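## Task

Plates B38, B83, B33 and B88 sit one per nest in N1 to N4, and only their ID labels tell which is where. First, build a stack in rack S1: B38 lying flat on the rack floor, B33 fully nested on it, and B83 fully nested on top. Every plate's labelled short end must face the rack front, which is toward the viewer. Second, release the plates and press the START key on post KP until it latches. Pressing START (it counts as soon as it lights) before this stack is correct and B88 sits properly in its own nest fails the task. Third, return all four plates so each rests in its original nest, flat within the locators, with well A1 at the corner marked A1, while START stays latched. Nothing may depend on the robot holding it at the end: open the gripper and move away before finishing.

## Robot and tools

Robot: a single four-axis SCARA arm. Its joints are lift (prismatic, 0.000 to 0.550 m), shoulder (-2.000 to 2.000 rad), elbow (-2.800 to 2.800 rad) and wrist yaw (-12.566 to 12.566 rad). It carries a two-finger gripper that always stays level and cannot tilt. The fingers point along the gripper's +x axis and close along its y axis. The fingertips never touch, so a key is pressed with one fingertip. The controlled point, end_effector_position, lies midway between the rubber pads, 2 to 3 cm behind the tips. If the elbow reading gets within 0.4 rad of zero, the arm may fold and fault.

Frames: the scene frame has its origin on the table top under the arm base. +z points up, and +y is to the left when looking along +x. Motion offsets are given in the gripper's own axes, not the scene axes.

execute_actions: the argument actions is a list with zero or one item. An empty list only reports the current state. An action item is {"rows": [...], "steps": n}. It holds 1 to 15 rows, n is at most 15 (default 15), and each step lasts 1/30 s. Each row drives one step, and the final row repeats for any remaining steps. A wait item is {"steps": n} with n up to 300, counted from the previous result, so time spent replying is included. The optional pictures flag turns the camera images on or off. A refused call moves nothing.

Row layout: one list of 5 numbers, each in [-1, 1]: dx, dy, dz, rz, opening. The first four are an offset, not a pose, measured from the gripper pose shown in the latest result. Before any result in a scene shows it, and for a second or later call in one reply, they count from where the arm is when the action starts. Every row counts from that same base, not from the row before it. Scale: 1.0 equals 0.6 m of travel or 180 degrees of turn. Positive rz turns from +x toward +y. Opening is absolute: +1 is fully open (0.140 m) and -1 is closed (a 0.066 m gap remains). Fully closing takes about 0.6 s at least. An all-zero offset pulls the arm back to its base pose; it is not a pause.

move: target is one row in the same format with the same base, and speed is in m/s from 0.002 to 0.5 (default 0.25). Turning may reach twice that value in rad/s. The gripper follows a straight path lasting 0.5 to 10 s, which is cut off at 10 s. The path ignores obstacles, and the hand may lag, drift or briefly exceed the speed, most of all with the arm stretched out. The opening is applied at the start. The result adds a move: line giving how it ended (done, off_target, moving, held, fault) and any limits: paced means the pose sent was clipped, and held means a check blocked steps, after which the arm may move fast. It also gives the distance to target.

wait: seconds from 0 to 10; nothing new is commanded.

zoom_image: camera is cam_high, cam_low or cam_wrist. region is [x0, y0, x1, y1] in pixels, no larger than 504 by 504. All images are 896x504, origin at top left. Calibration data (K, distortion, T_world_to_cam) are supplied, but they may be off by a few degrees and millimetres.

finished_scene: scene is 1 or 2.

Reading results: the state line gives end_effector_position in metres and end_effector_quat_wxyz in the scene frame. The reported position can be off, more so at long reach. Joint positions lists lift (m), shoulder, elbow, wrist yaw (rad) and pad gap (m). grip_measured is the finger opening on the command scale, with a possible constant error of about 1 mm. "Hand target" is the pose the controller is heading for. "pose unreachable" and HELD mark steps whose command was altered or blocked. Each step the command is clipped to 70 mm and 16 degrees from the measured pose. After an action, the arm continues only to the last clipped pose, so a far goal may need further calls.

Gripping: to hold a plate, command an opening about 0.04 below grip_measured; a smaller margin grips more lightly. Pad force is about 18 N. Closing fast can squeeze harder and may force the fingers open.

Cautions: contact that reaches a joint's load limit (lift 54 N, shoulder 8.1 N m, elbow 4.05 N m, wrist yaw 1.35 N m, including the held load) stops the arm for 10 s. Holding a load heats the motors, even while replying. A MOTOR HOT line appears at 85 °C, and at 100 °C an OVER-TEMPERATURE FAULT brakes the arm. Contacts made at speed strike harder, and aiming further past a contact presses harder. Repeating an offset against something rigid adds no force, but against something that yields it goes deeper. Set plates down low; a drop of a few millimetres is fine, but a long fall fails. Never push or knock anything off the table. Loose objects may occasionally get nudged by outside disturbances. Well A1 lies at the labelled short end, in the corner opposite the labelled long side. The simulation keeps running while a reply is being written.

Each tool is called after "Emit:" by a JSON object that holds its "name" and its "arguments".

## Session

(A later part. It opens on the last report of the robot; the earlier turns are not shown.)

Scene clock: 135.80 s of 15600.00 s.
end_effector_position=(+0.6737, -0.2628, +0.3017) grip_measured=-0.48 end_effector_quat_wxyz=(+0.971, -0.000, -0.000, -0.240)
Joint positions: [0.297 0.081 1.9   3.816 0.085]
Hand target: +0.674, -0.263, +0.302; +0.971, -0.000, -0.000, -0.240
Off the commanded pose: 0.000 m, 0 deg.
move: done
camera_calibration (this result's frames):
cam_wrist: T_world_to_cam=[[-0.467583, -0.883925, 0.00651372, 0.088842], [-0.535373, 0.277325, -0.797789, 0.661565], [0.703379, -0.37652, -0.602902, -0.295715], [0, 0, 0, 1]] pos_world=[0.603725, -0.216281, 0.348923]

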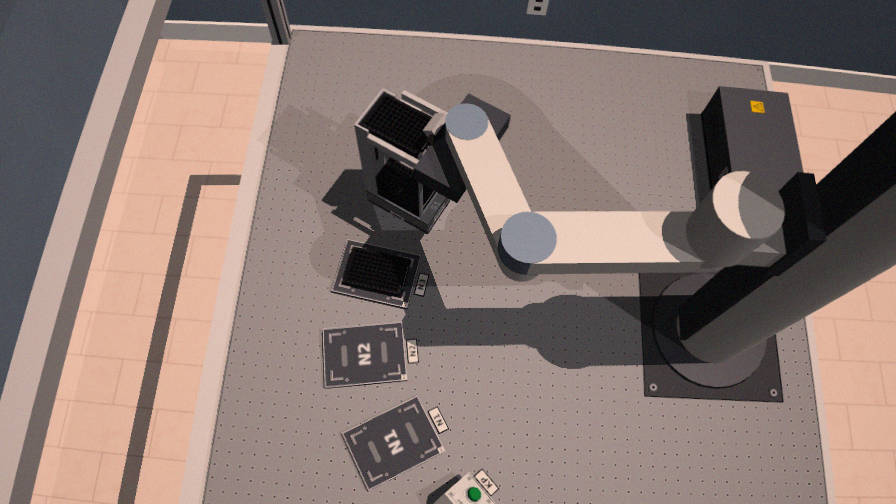

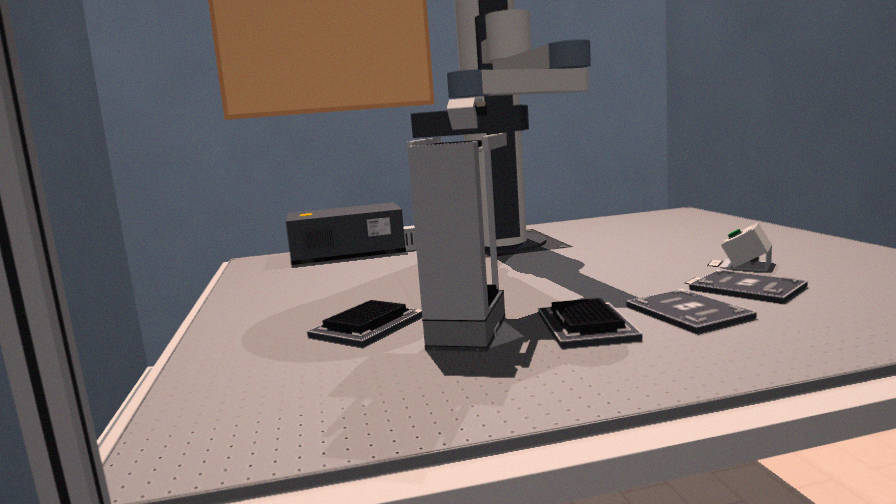

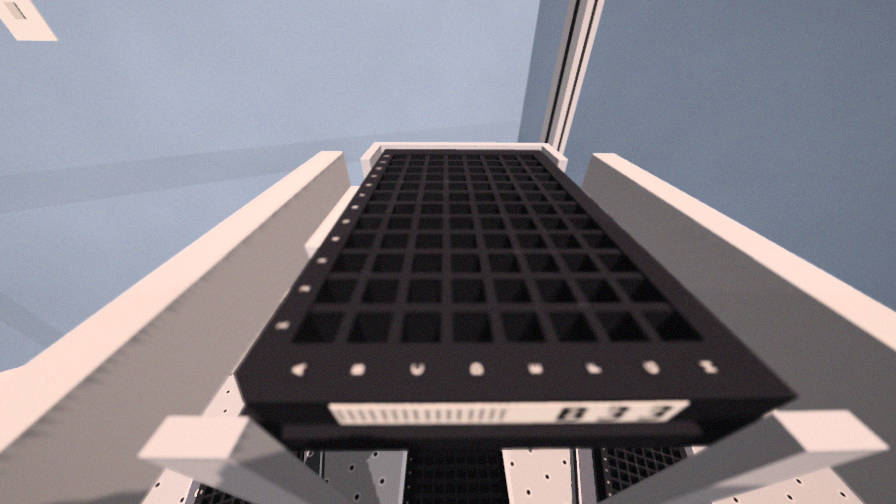

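Emit:
{"name": "move", "arguments": {"target": [0,0.0005,-0.35,0,-0.54], "speed": 0.12}}

Emit:
{"name": "move", "arguments": {"target": [0,0,-0.019,0,-0.54], "speed": 0.012}}

Scene clock: 141.70 s of 15600.00 s.
end_effector_position=(+0.6737, -0.2626, +0.0916) grip_measured=-0.48 end_effector_quat_wxyz=(+0.971, -0.000, -0.000, -0.241)
Joint positions: [0.087 0.081 1.9   3.816 0.085]
Hand target: +0.674, -0.263, +0.092; +0.971, -0.000, -0.000, -0.240
Off the commanded pose: 0.000 m, 0 deg.
After step 90, 0.83 s passed at rest.
move: done
camera_calibration (this result's frames):
cam_wrist: T_world_to_cam=[[-0.467866, -0.883776, 0.00651372, 0.0905734], [-0.535284, 0.277496, -0.797789, 0.49393], [0.703259, -0.376745, -0.602902, -0.422329], [0, 0, 0, 1]] pos_world=[0.603776, -0.216127, 0.138839]

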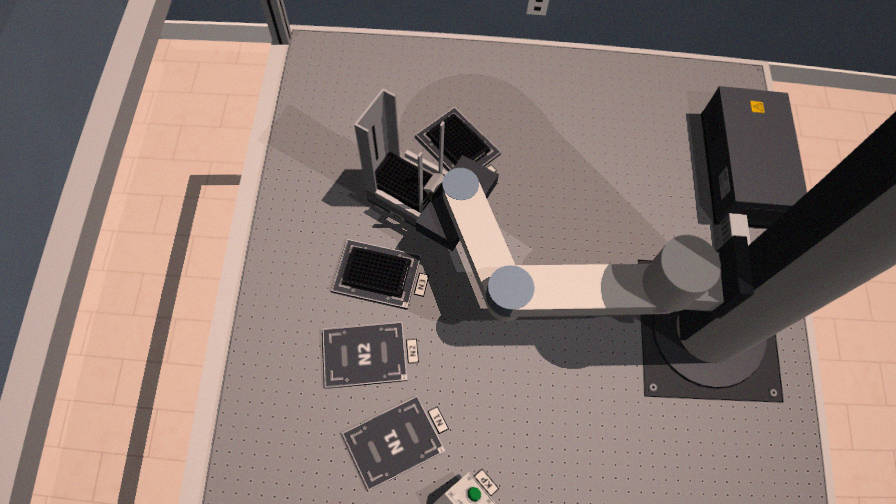

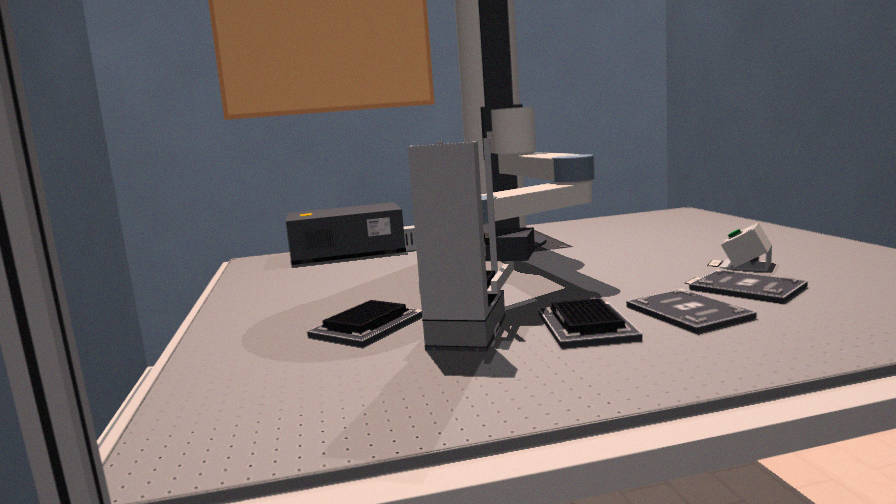

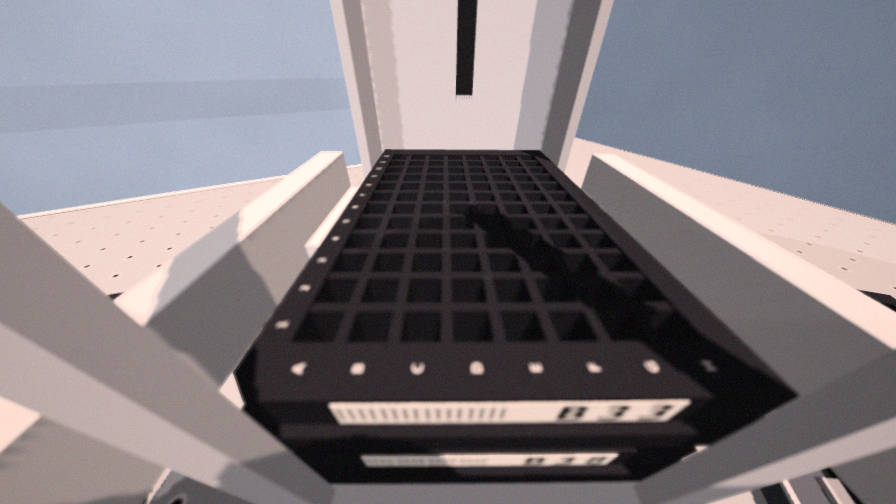

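Scene clock: 142.87 s of 15600.00 s.
end_effector_position=(+0.6737, -0.2627, +0.0807) grip_measured=-0.48 end_effector_quat_wxyz=(+0.971, -0.000, -0.000, -0.241)
Joint positions: [0.076 0.081 1.9   3.816 0.085]
Hand target: +0.674, -0.263, +0.080; +0.971, -0.000, -0.000, -0.241
Off the commanded pose: 0.001 m, 0 deg.
move: done
camera_calibration (this result's frames):
cam_wrist: T_world_to_cam=[[-0.467924, -0.883745, 0.00651372, 0.0906638], [-0.535266, 0.277532, -0.797789, 0.485228], [0.703234, -0.376791, -0.602902, -0.428884], [0, 0, 0, 1]] pos_world=[0.603756, -0.216142, 0.127944]

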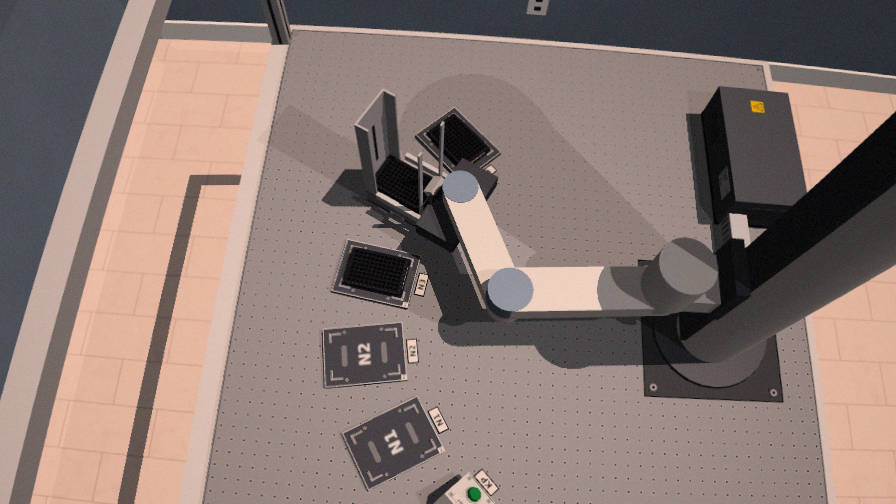

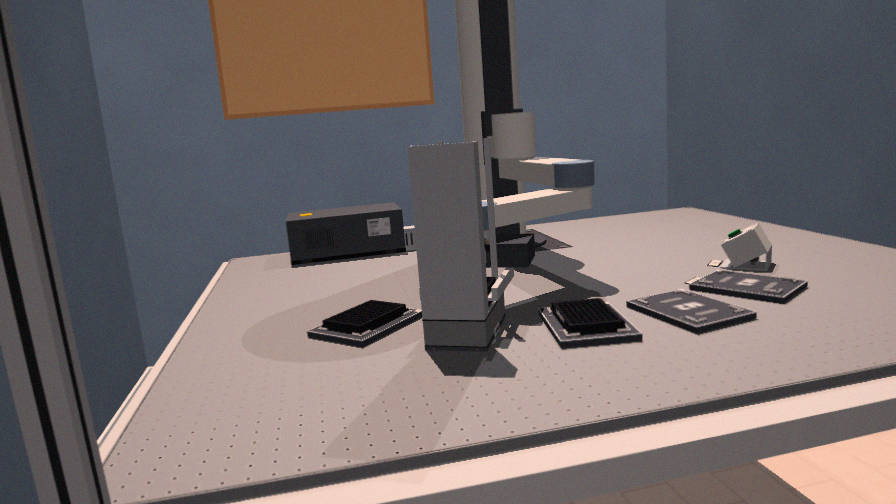

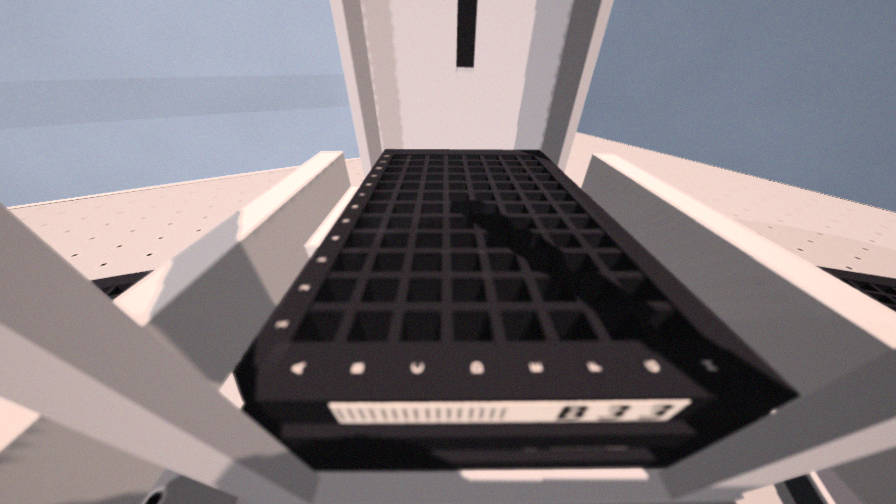

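Emit:
{"name": "move", "arguments": {"target": [0,0,0,0,0.05]}}

Emit:
{"name": "move", "arguments": {"target": [-0.233,0,0.0605,0,0.05]}}

Emit:
{"name": "zoom_image", "arguments": {"camera": "cam_wrist", "region": [380, 130, 540, 270]}}

Emit:
{"name": "move", "arguments": {"target": [0.002,0.264,0,0.0906,0.05]}}

Emit:
{"name": "zoom_image", "arguments": {"camera": "cam_wrist", "region": [360, 200, 600, 370]}}

Scene clock: 151.20 s of 15600.00 s.
end_effector_position=(+0.6737, -0.2627, +0.0808) grip_measured=+0.05 end_effector_quat_wxyz=(+0.971, -0.000, -0.000, -0.241)
Joint positions: [0.076 0.081 1.9   3.816 0.105]
Hand target: +0.674, -0.263, +0.081; +0.971, -0.000, -0.000, -0.241
Off the commanded pose: 0.000 m, 0 deg.
After step 90, 4.83 s passed at rest.
move: done
camera_calibration (this result's frames):
cam_wrist: T_world_to_cam=[[-0.467901, -0.883757, 0.00651372, 0.0906499], [-0.535273, 0.277518, -0.797789, 0.485283], [0.703244, -0.376773, -0.602902, -0.428846], [0, 0, 0, 1]] pos_world=[0.603758, -0.21614, 0.12801]

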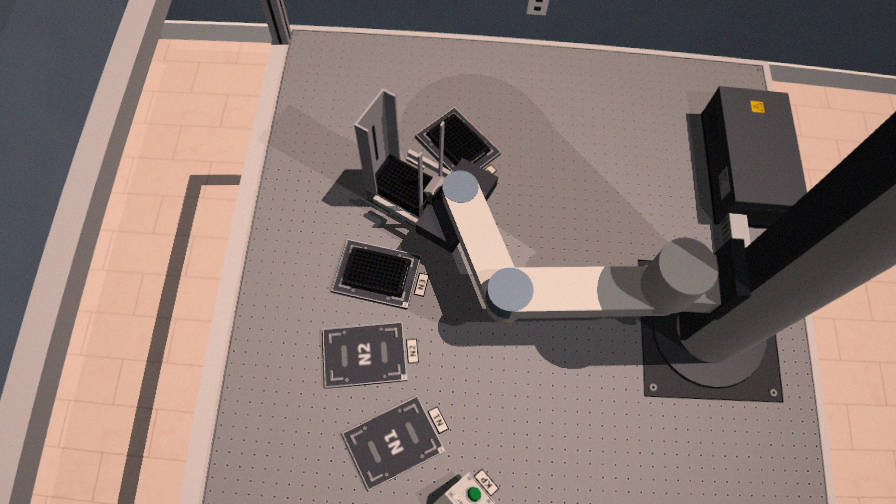

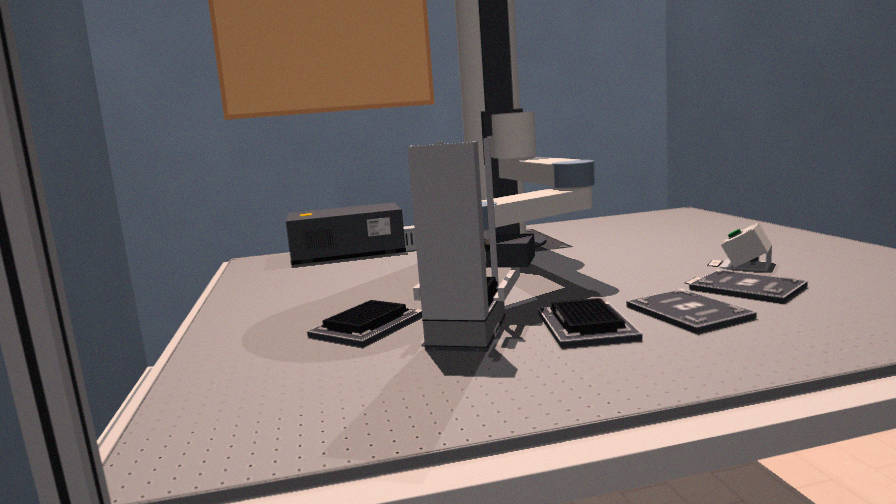

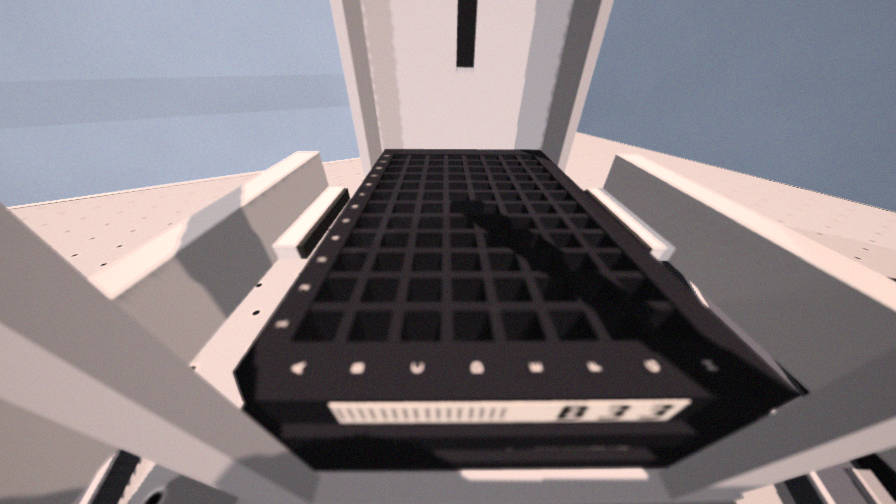

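Scene clock: 152.20 s of 15600.00 s.
end_effector_position=(+0.5500, -0.1974, +0.1172) grip_measured=+0.05 end_effector_quat_wxyz=(+0.971, -0.000, -0.000, -0.241)
Joint positions: [0.112 0.396 1.145 4.256 0.105]
Hand target: +0.550, -0.197, +0.117; +0.971, -0.000, -0.000, -0.241
Off the commanded pose: 0.000 m, 0 deg.
move: done
camera_calibration (this result's frames):
cam_wrist: T_world_to_cam=[[-0.468069, -0.883668, 0.00651372, 0.0903329], [-0.53522, 0.27762, -0.797789, 0.429982], [0.703172, -0.376907, -0.602902, -0.295369], [0, 0, 0, 1]] pos_world=[0.480112, -0.150874, 0.164368]

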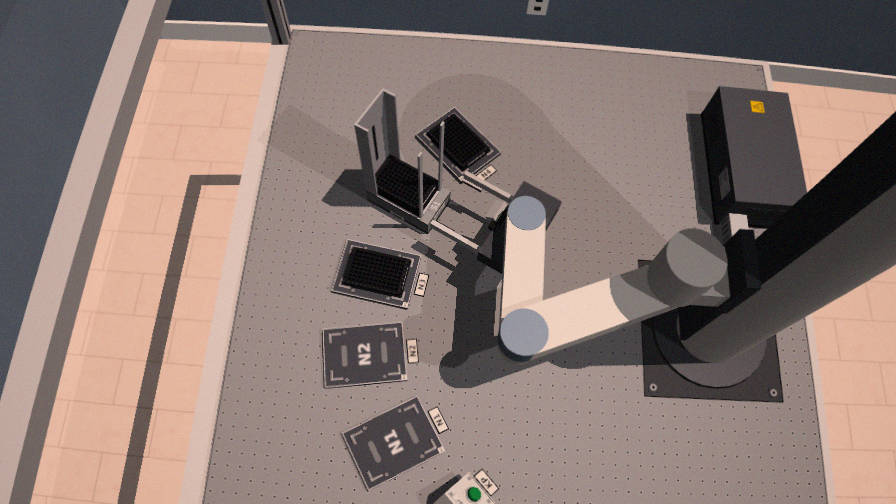

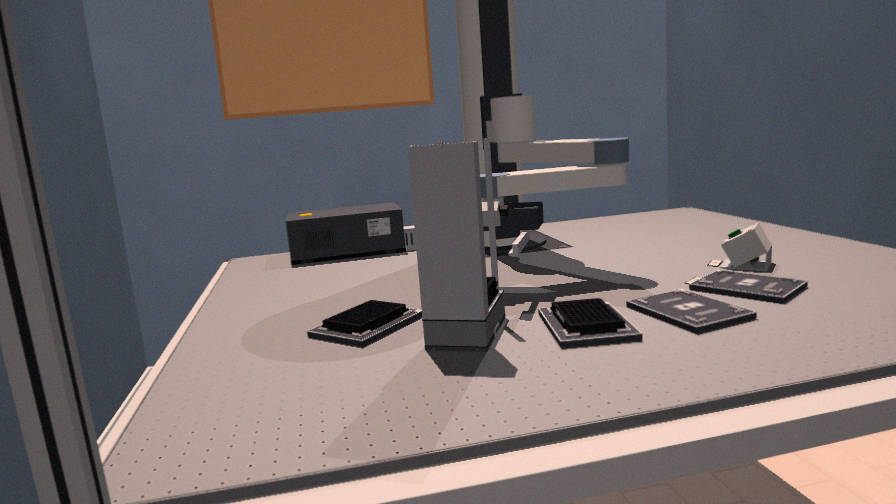

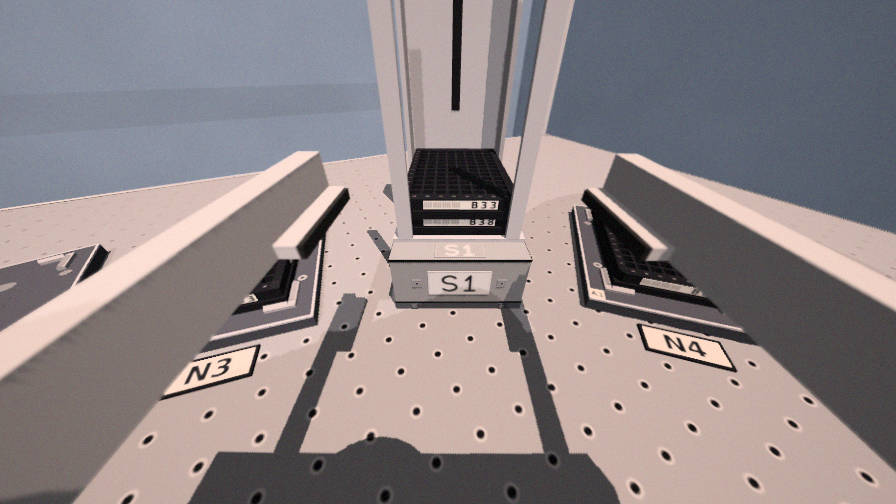

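Region (380, 130, 540, 270) of cam_wrist's 896x504 image, scaled by 3.150, with more detail than that image has; it fills the top 441 rows of this view, and the rest is white.

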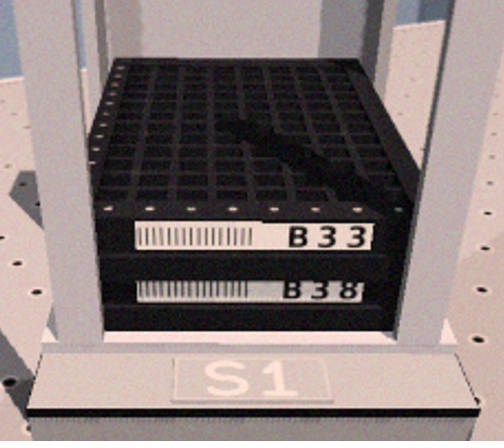

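Scene clock: 153.20 s of 15600.00 s.
end_effector_position=(+0.6251, -0.0577, +0.1172) grip_measured=+0.05 end_effector_quat_wxyz=(+0.995, -0.000, -0.000, -0.100)
Joint positions: [0.112 0.729 1.29  4.063 0.105]
Hand target: +0.625, -0.058, +0.117; +0.995, -0.000, -0.000, -0.101
Off the commanded pose: 0.000 m, 0 deg.
move: done
camera_calibration (this result's frames):
cam_wrist: T_world_to_cam=[[-0.200536, -0.979665, 0.00651372, 0.0761447], [-0.591709, 0.115818, -0.797789, 0.457359], [0.780811, -0.16384, -0.602902, -0.331749], [0, 0, 0, 1]] pos_world=[0.544927, -0.0327276, 0.164368]

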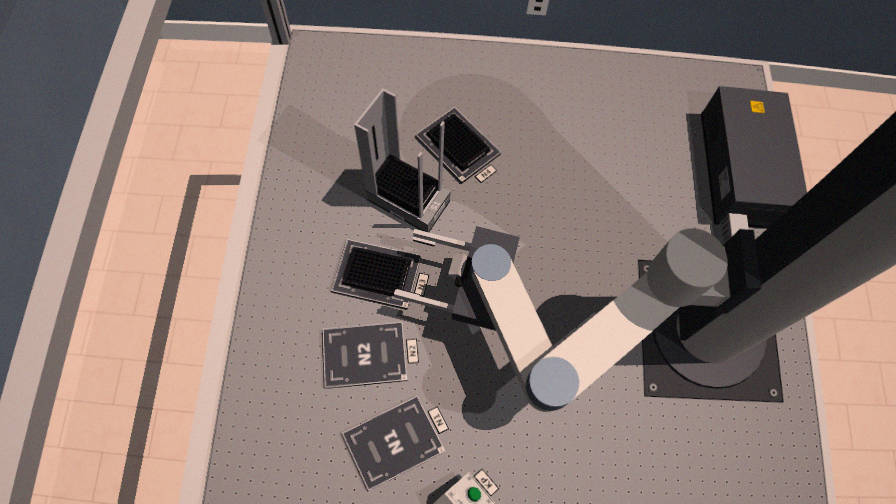

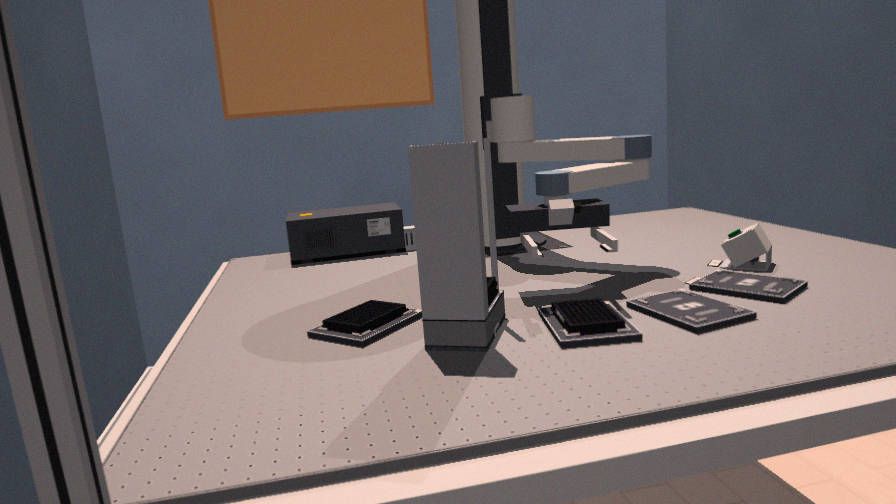

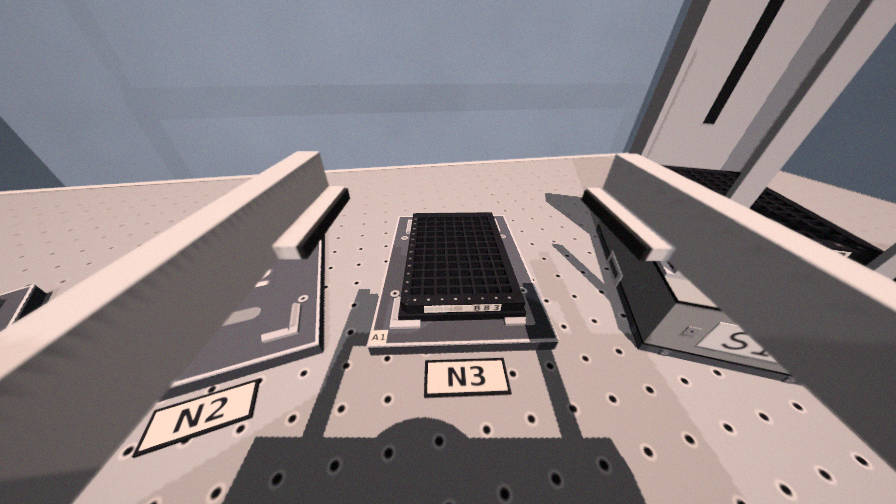

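Region (360, 200, 600, 370) of cam_wrist's 896x504 image, scaled by 2.100, with more detail than that image has; it fills the top 357 rows of this view, and the rest is white.

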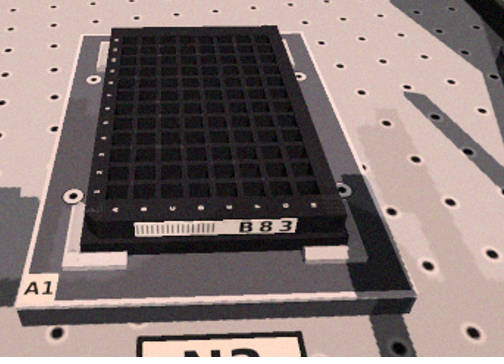

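Emit:
{"name": "move", "arguments": {"target": [0.1575,0.0015,-0.1,0.008,0.05]}}

Emit:
{"name": "move", "arguments": {"target": [0,0,-0.0474,0,0.05], "speed": 0.05}}

Emit:
{"name": "move", "arguments": {"target": [0,0,0,0,-0.54]}}

Emit:
{"name": "move", "arguments": {"target": [0,0,0.52,0,-0.54]}}

Scene clock: 160.67 s of 15600.00 s.
end_effector_position=(+0.7179, -0.0757, +0.0571) grip_measured=+0.05 end_effector_quat_wxyz=(+0.996, -0.000, -0.000, -0.088)
Joint positions: [0.052 0.484 1.801 3.823 0.105]
Hand target: +0.718, -0.076, +0.057; +0.996, -0.000, -0.000, -0.088
Off the commanded pose: 0.000 m, 0 deg.
After step 90, 3.60 s passed at rest.
move: done
camera_calibration (this result's frames):
cam_wrist: T_world_to_cam=[[-0.175754, -0.984413, 0.00651372, 0.059369], [-0.594443, 0.100851, -0.797789, 0.467249], [0.784696, -0.144087, -0.602902, -0.444647], [0, 0, 0, 1]] pos_world=[0.6371, -0.0527468, 0.104301]

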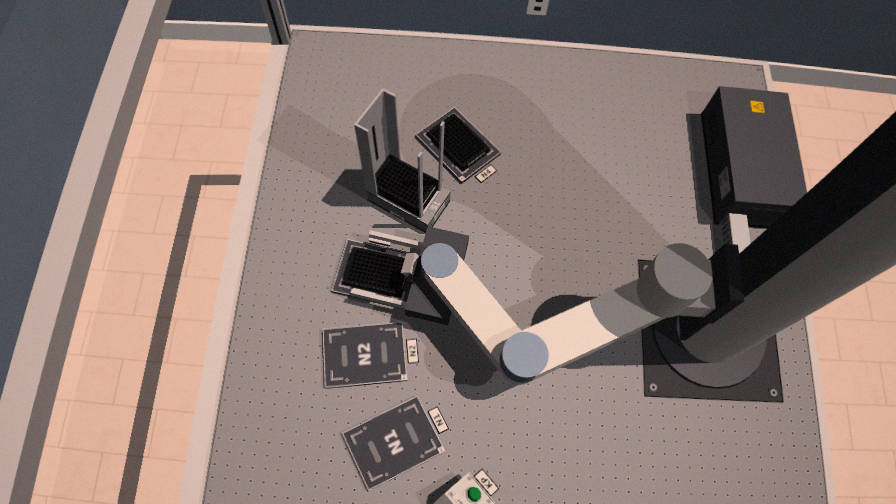

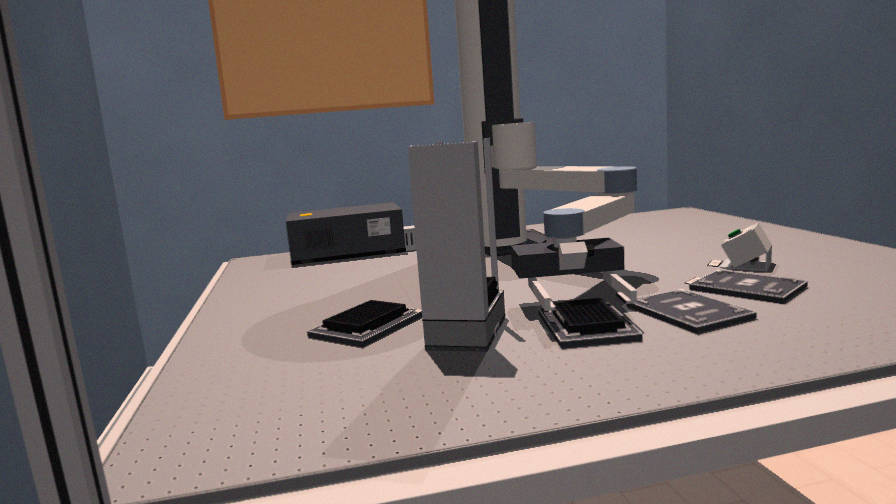

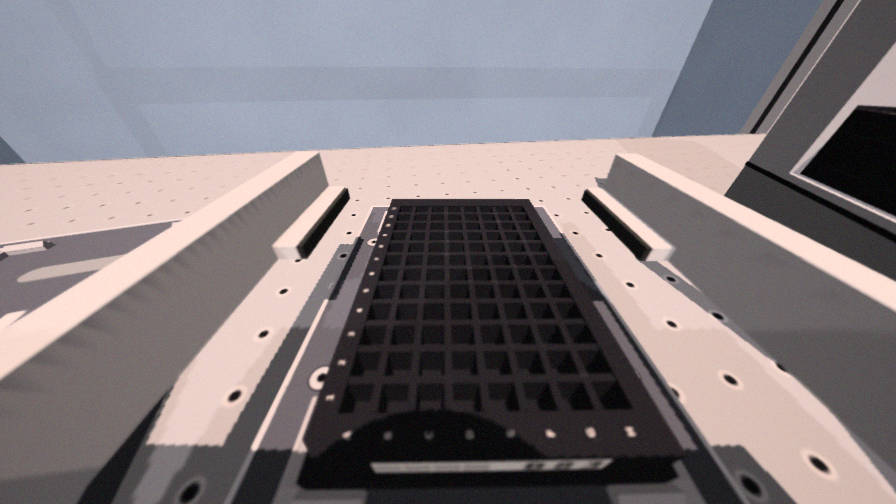

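Scene clock: 161.50 s of 15600.00 s.
end_effector_position=(+0.7179, -0.0757, +0.0286) grip_measured=+0.05 end_effector_quat_wxyz=(+0.996, -0.000, -0.000, -0.088)
Joint positions: [0.024 0.484 1.801 3.823 0.105]
Hand target: +0.718, -0.076, +0.029; +0.996, -0.000, -0.000, -0.088
Off the commanded pose: 0.000 m, 0 deg.
move: done
camera_calibration (this result's frames):
cam_wrist: T_world_to_cam=[[-0.175777, -0.984408, 0.00651372, 0.0595633], [-0.59444, 0.100865, -0.797789, 0.444505], [0.784693, -0.144105, -0.602902, -0.461831], [0, 0, 0, 1]] pos_world=[0.637097, -0.0527526, 0.0757943]

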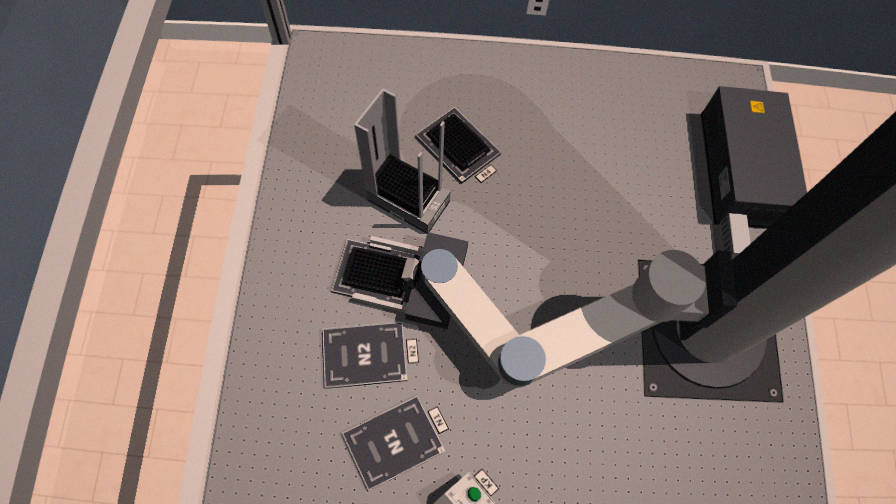

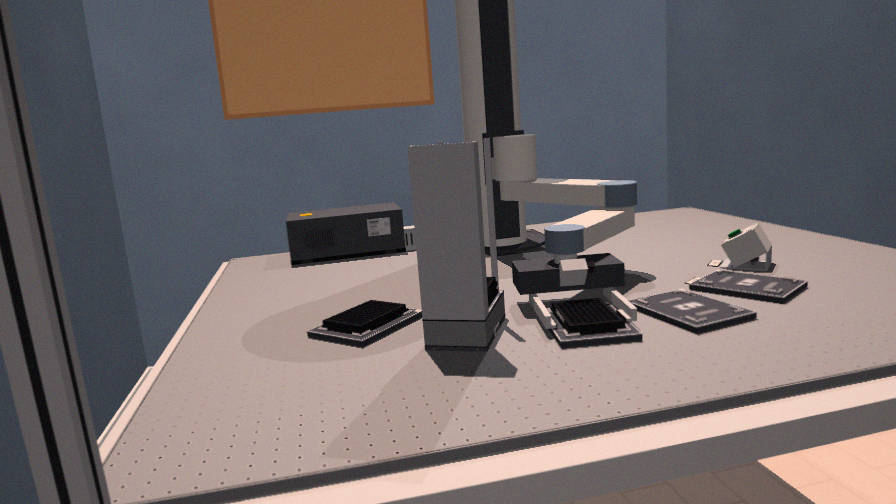

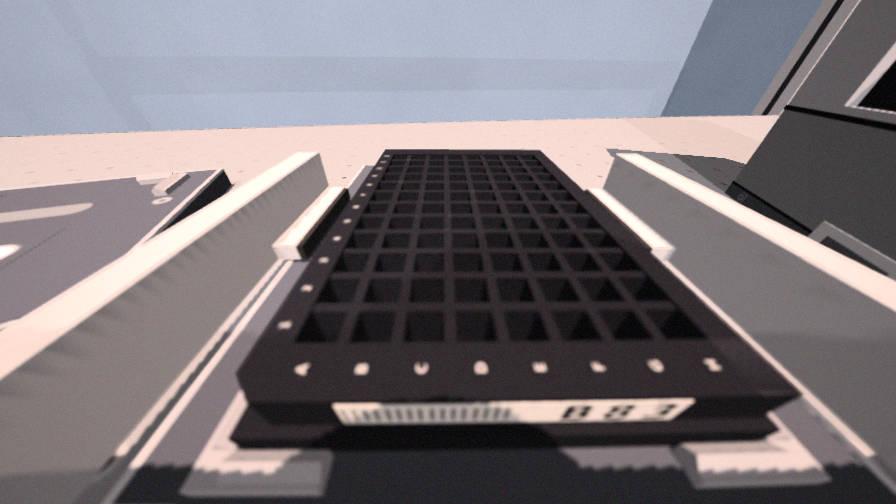

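Scene clock: 162.00 s of 15600.00 s.
end_effector_position=(+0.7178, -0.0758, +0.0286) grip_measured=-0.48 end_effector_quat_wxyz=(+0.996, -0.000, -0.000, -0.088)
Joint positions: [0.024 0.483 1.801 3.823 0.085]
Hand target: +0.718, -0.076, +0.029; +0.996, -0.000, -0.000, -0.088
Off the commanded pose: 0.000 m, 0 deg.
move: done
camera_calibration (this result's frames):
cam_wrist: T_world_to_cam=[[-0.176266, -0.984321, 0.00651372, 0.0597787], [-0.59439, 0.10116, -0.797789, 0.444474], [0.784621, -0.144494, -0.602902, -0.461788], [0, 0, 0, 1]] pos_world=[0.637057, -0.0528474, 0.0757944]

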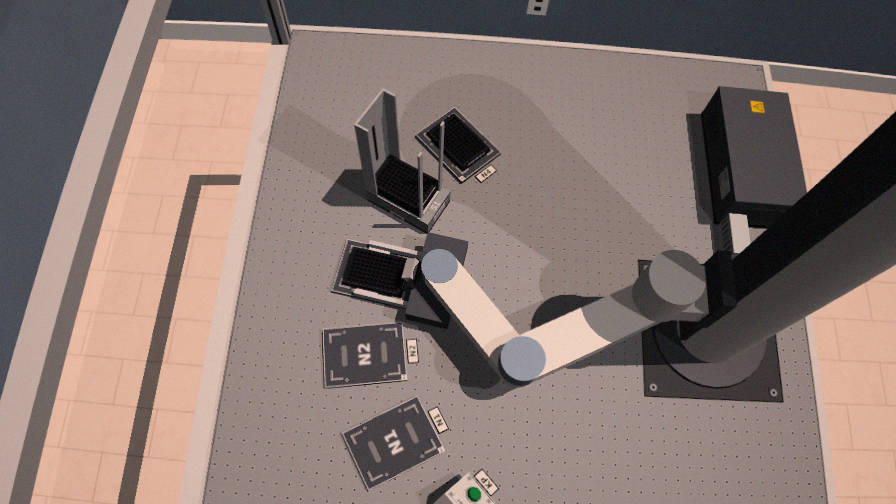

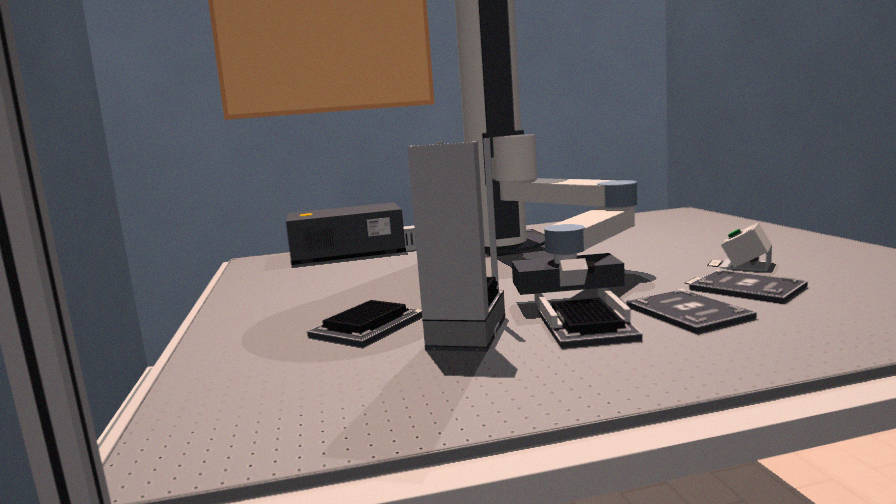

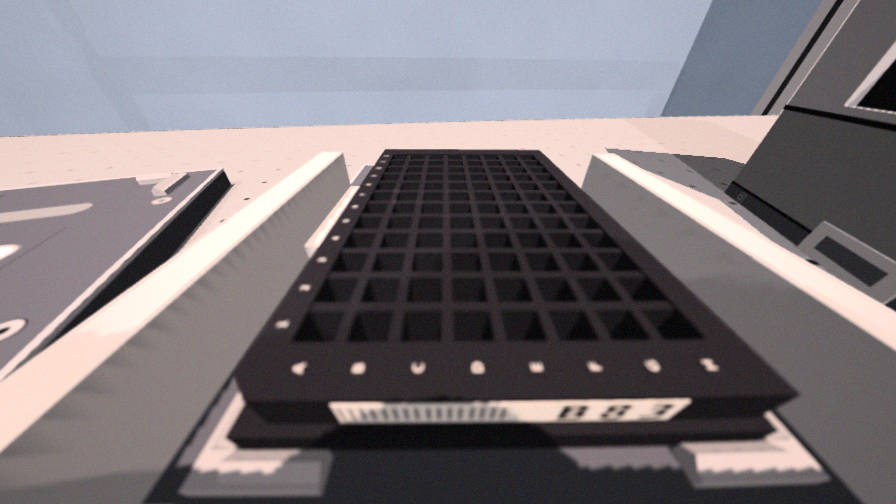

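Scene clock: 163.67 s of 15600.00 s.
end_effector_position=(+0.7178, -0.0758, +0.3406) grip_measured=-0.48 end_effector_quat_wxyz=(+0.996, -0.000, -0.000, -0.088)
Joint positions: [0.336 0.483 1.801 3.823 0.085]
Hand target: +0.718, -0.076, +0.341; +0.996, -0.000, -0.000, -0.088
Off the commanded pose: 0.000 m, 0 deg.
move: done
camera_calibration (this result's frames):
cam_wrist: T_world_to_cam=[[-0.176239, -0.984326, 0.00651372, 0.0577337], [-0.594393, 0.101144, -0.797789, 0.693432], [0.784625, -0.144474, -0.602902, -0.273655], [0, 0, 0, 1]] pos_world=[0.637063, -0.0528439, 0.387849]

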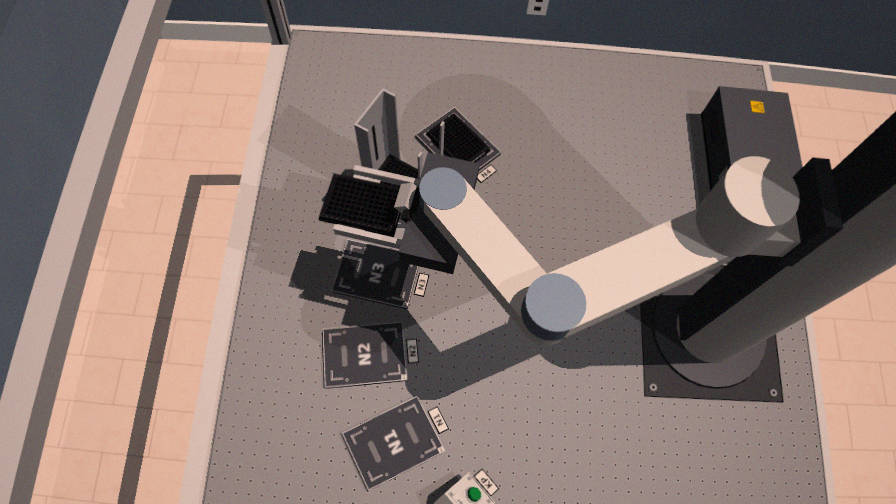

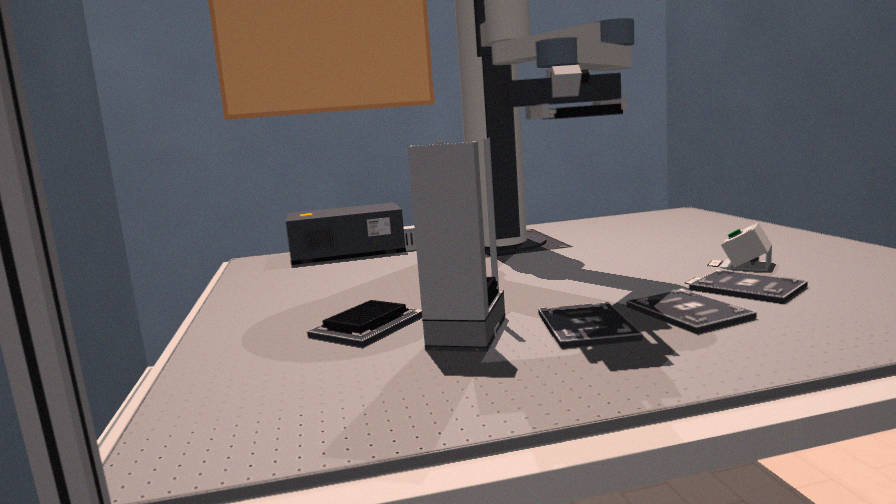

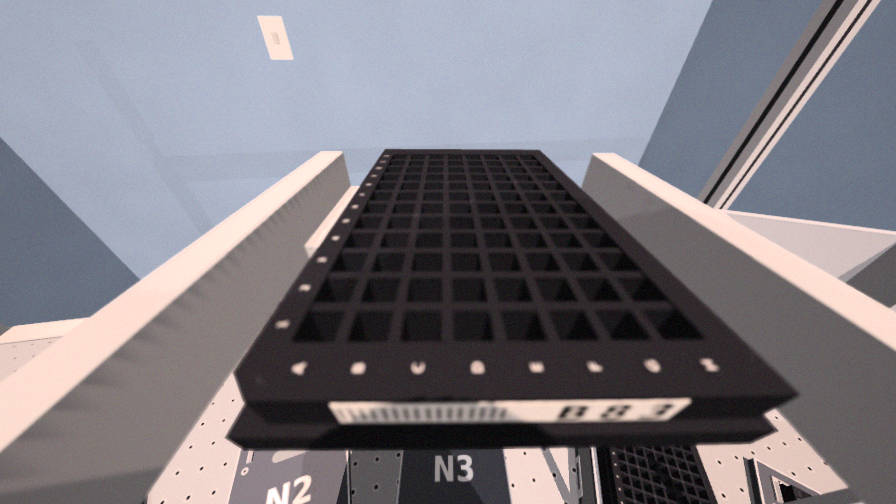

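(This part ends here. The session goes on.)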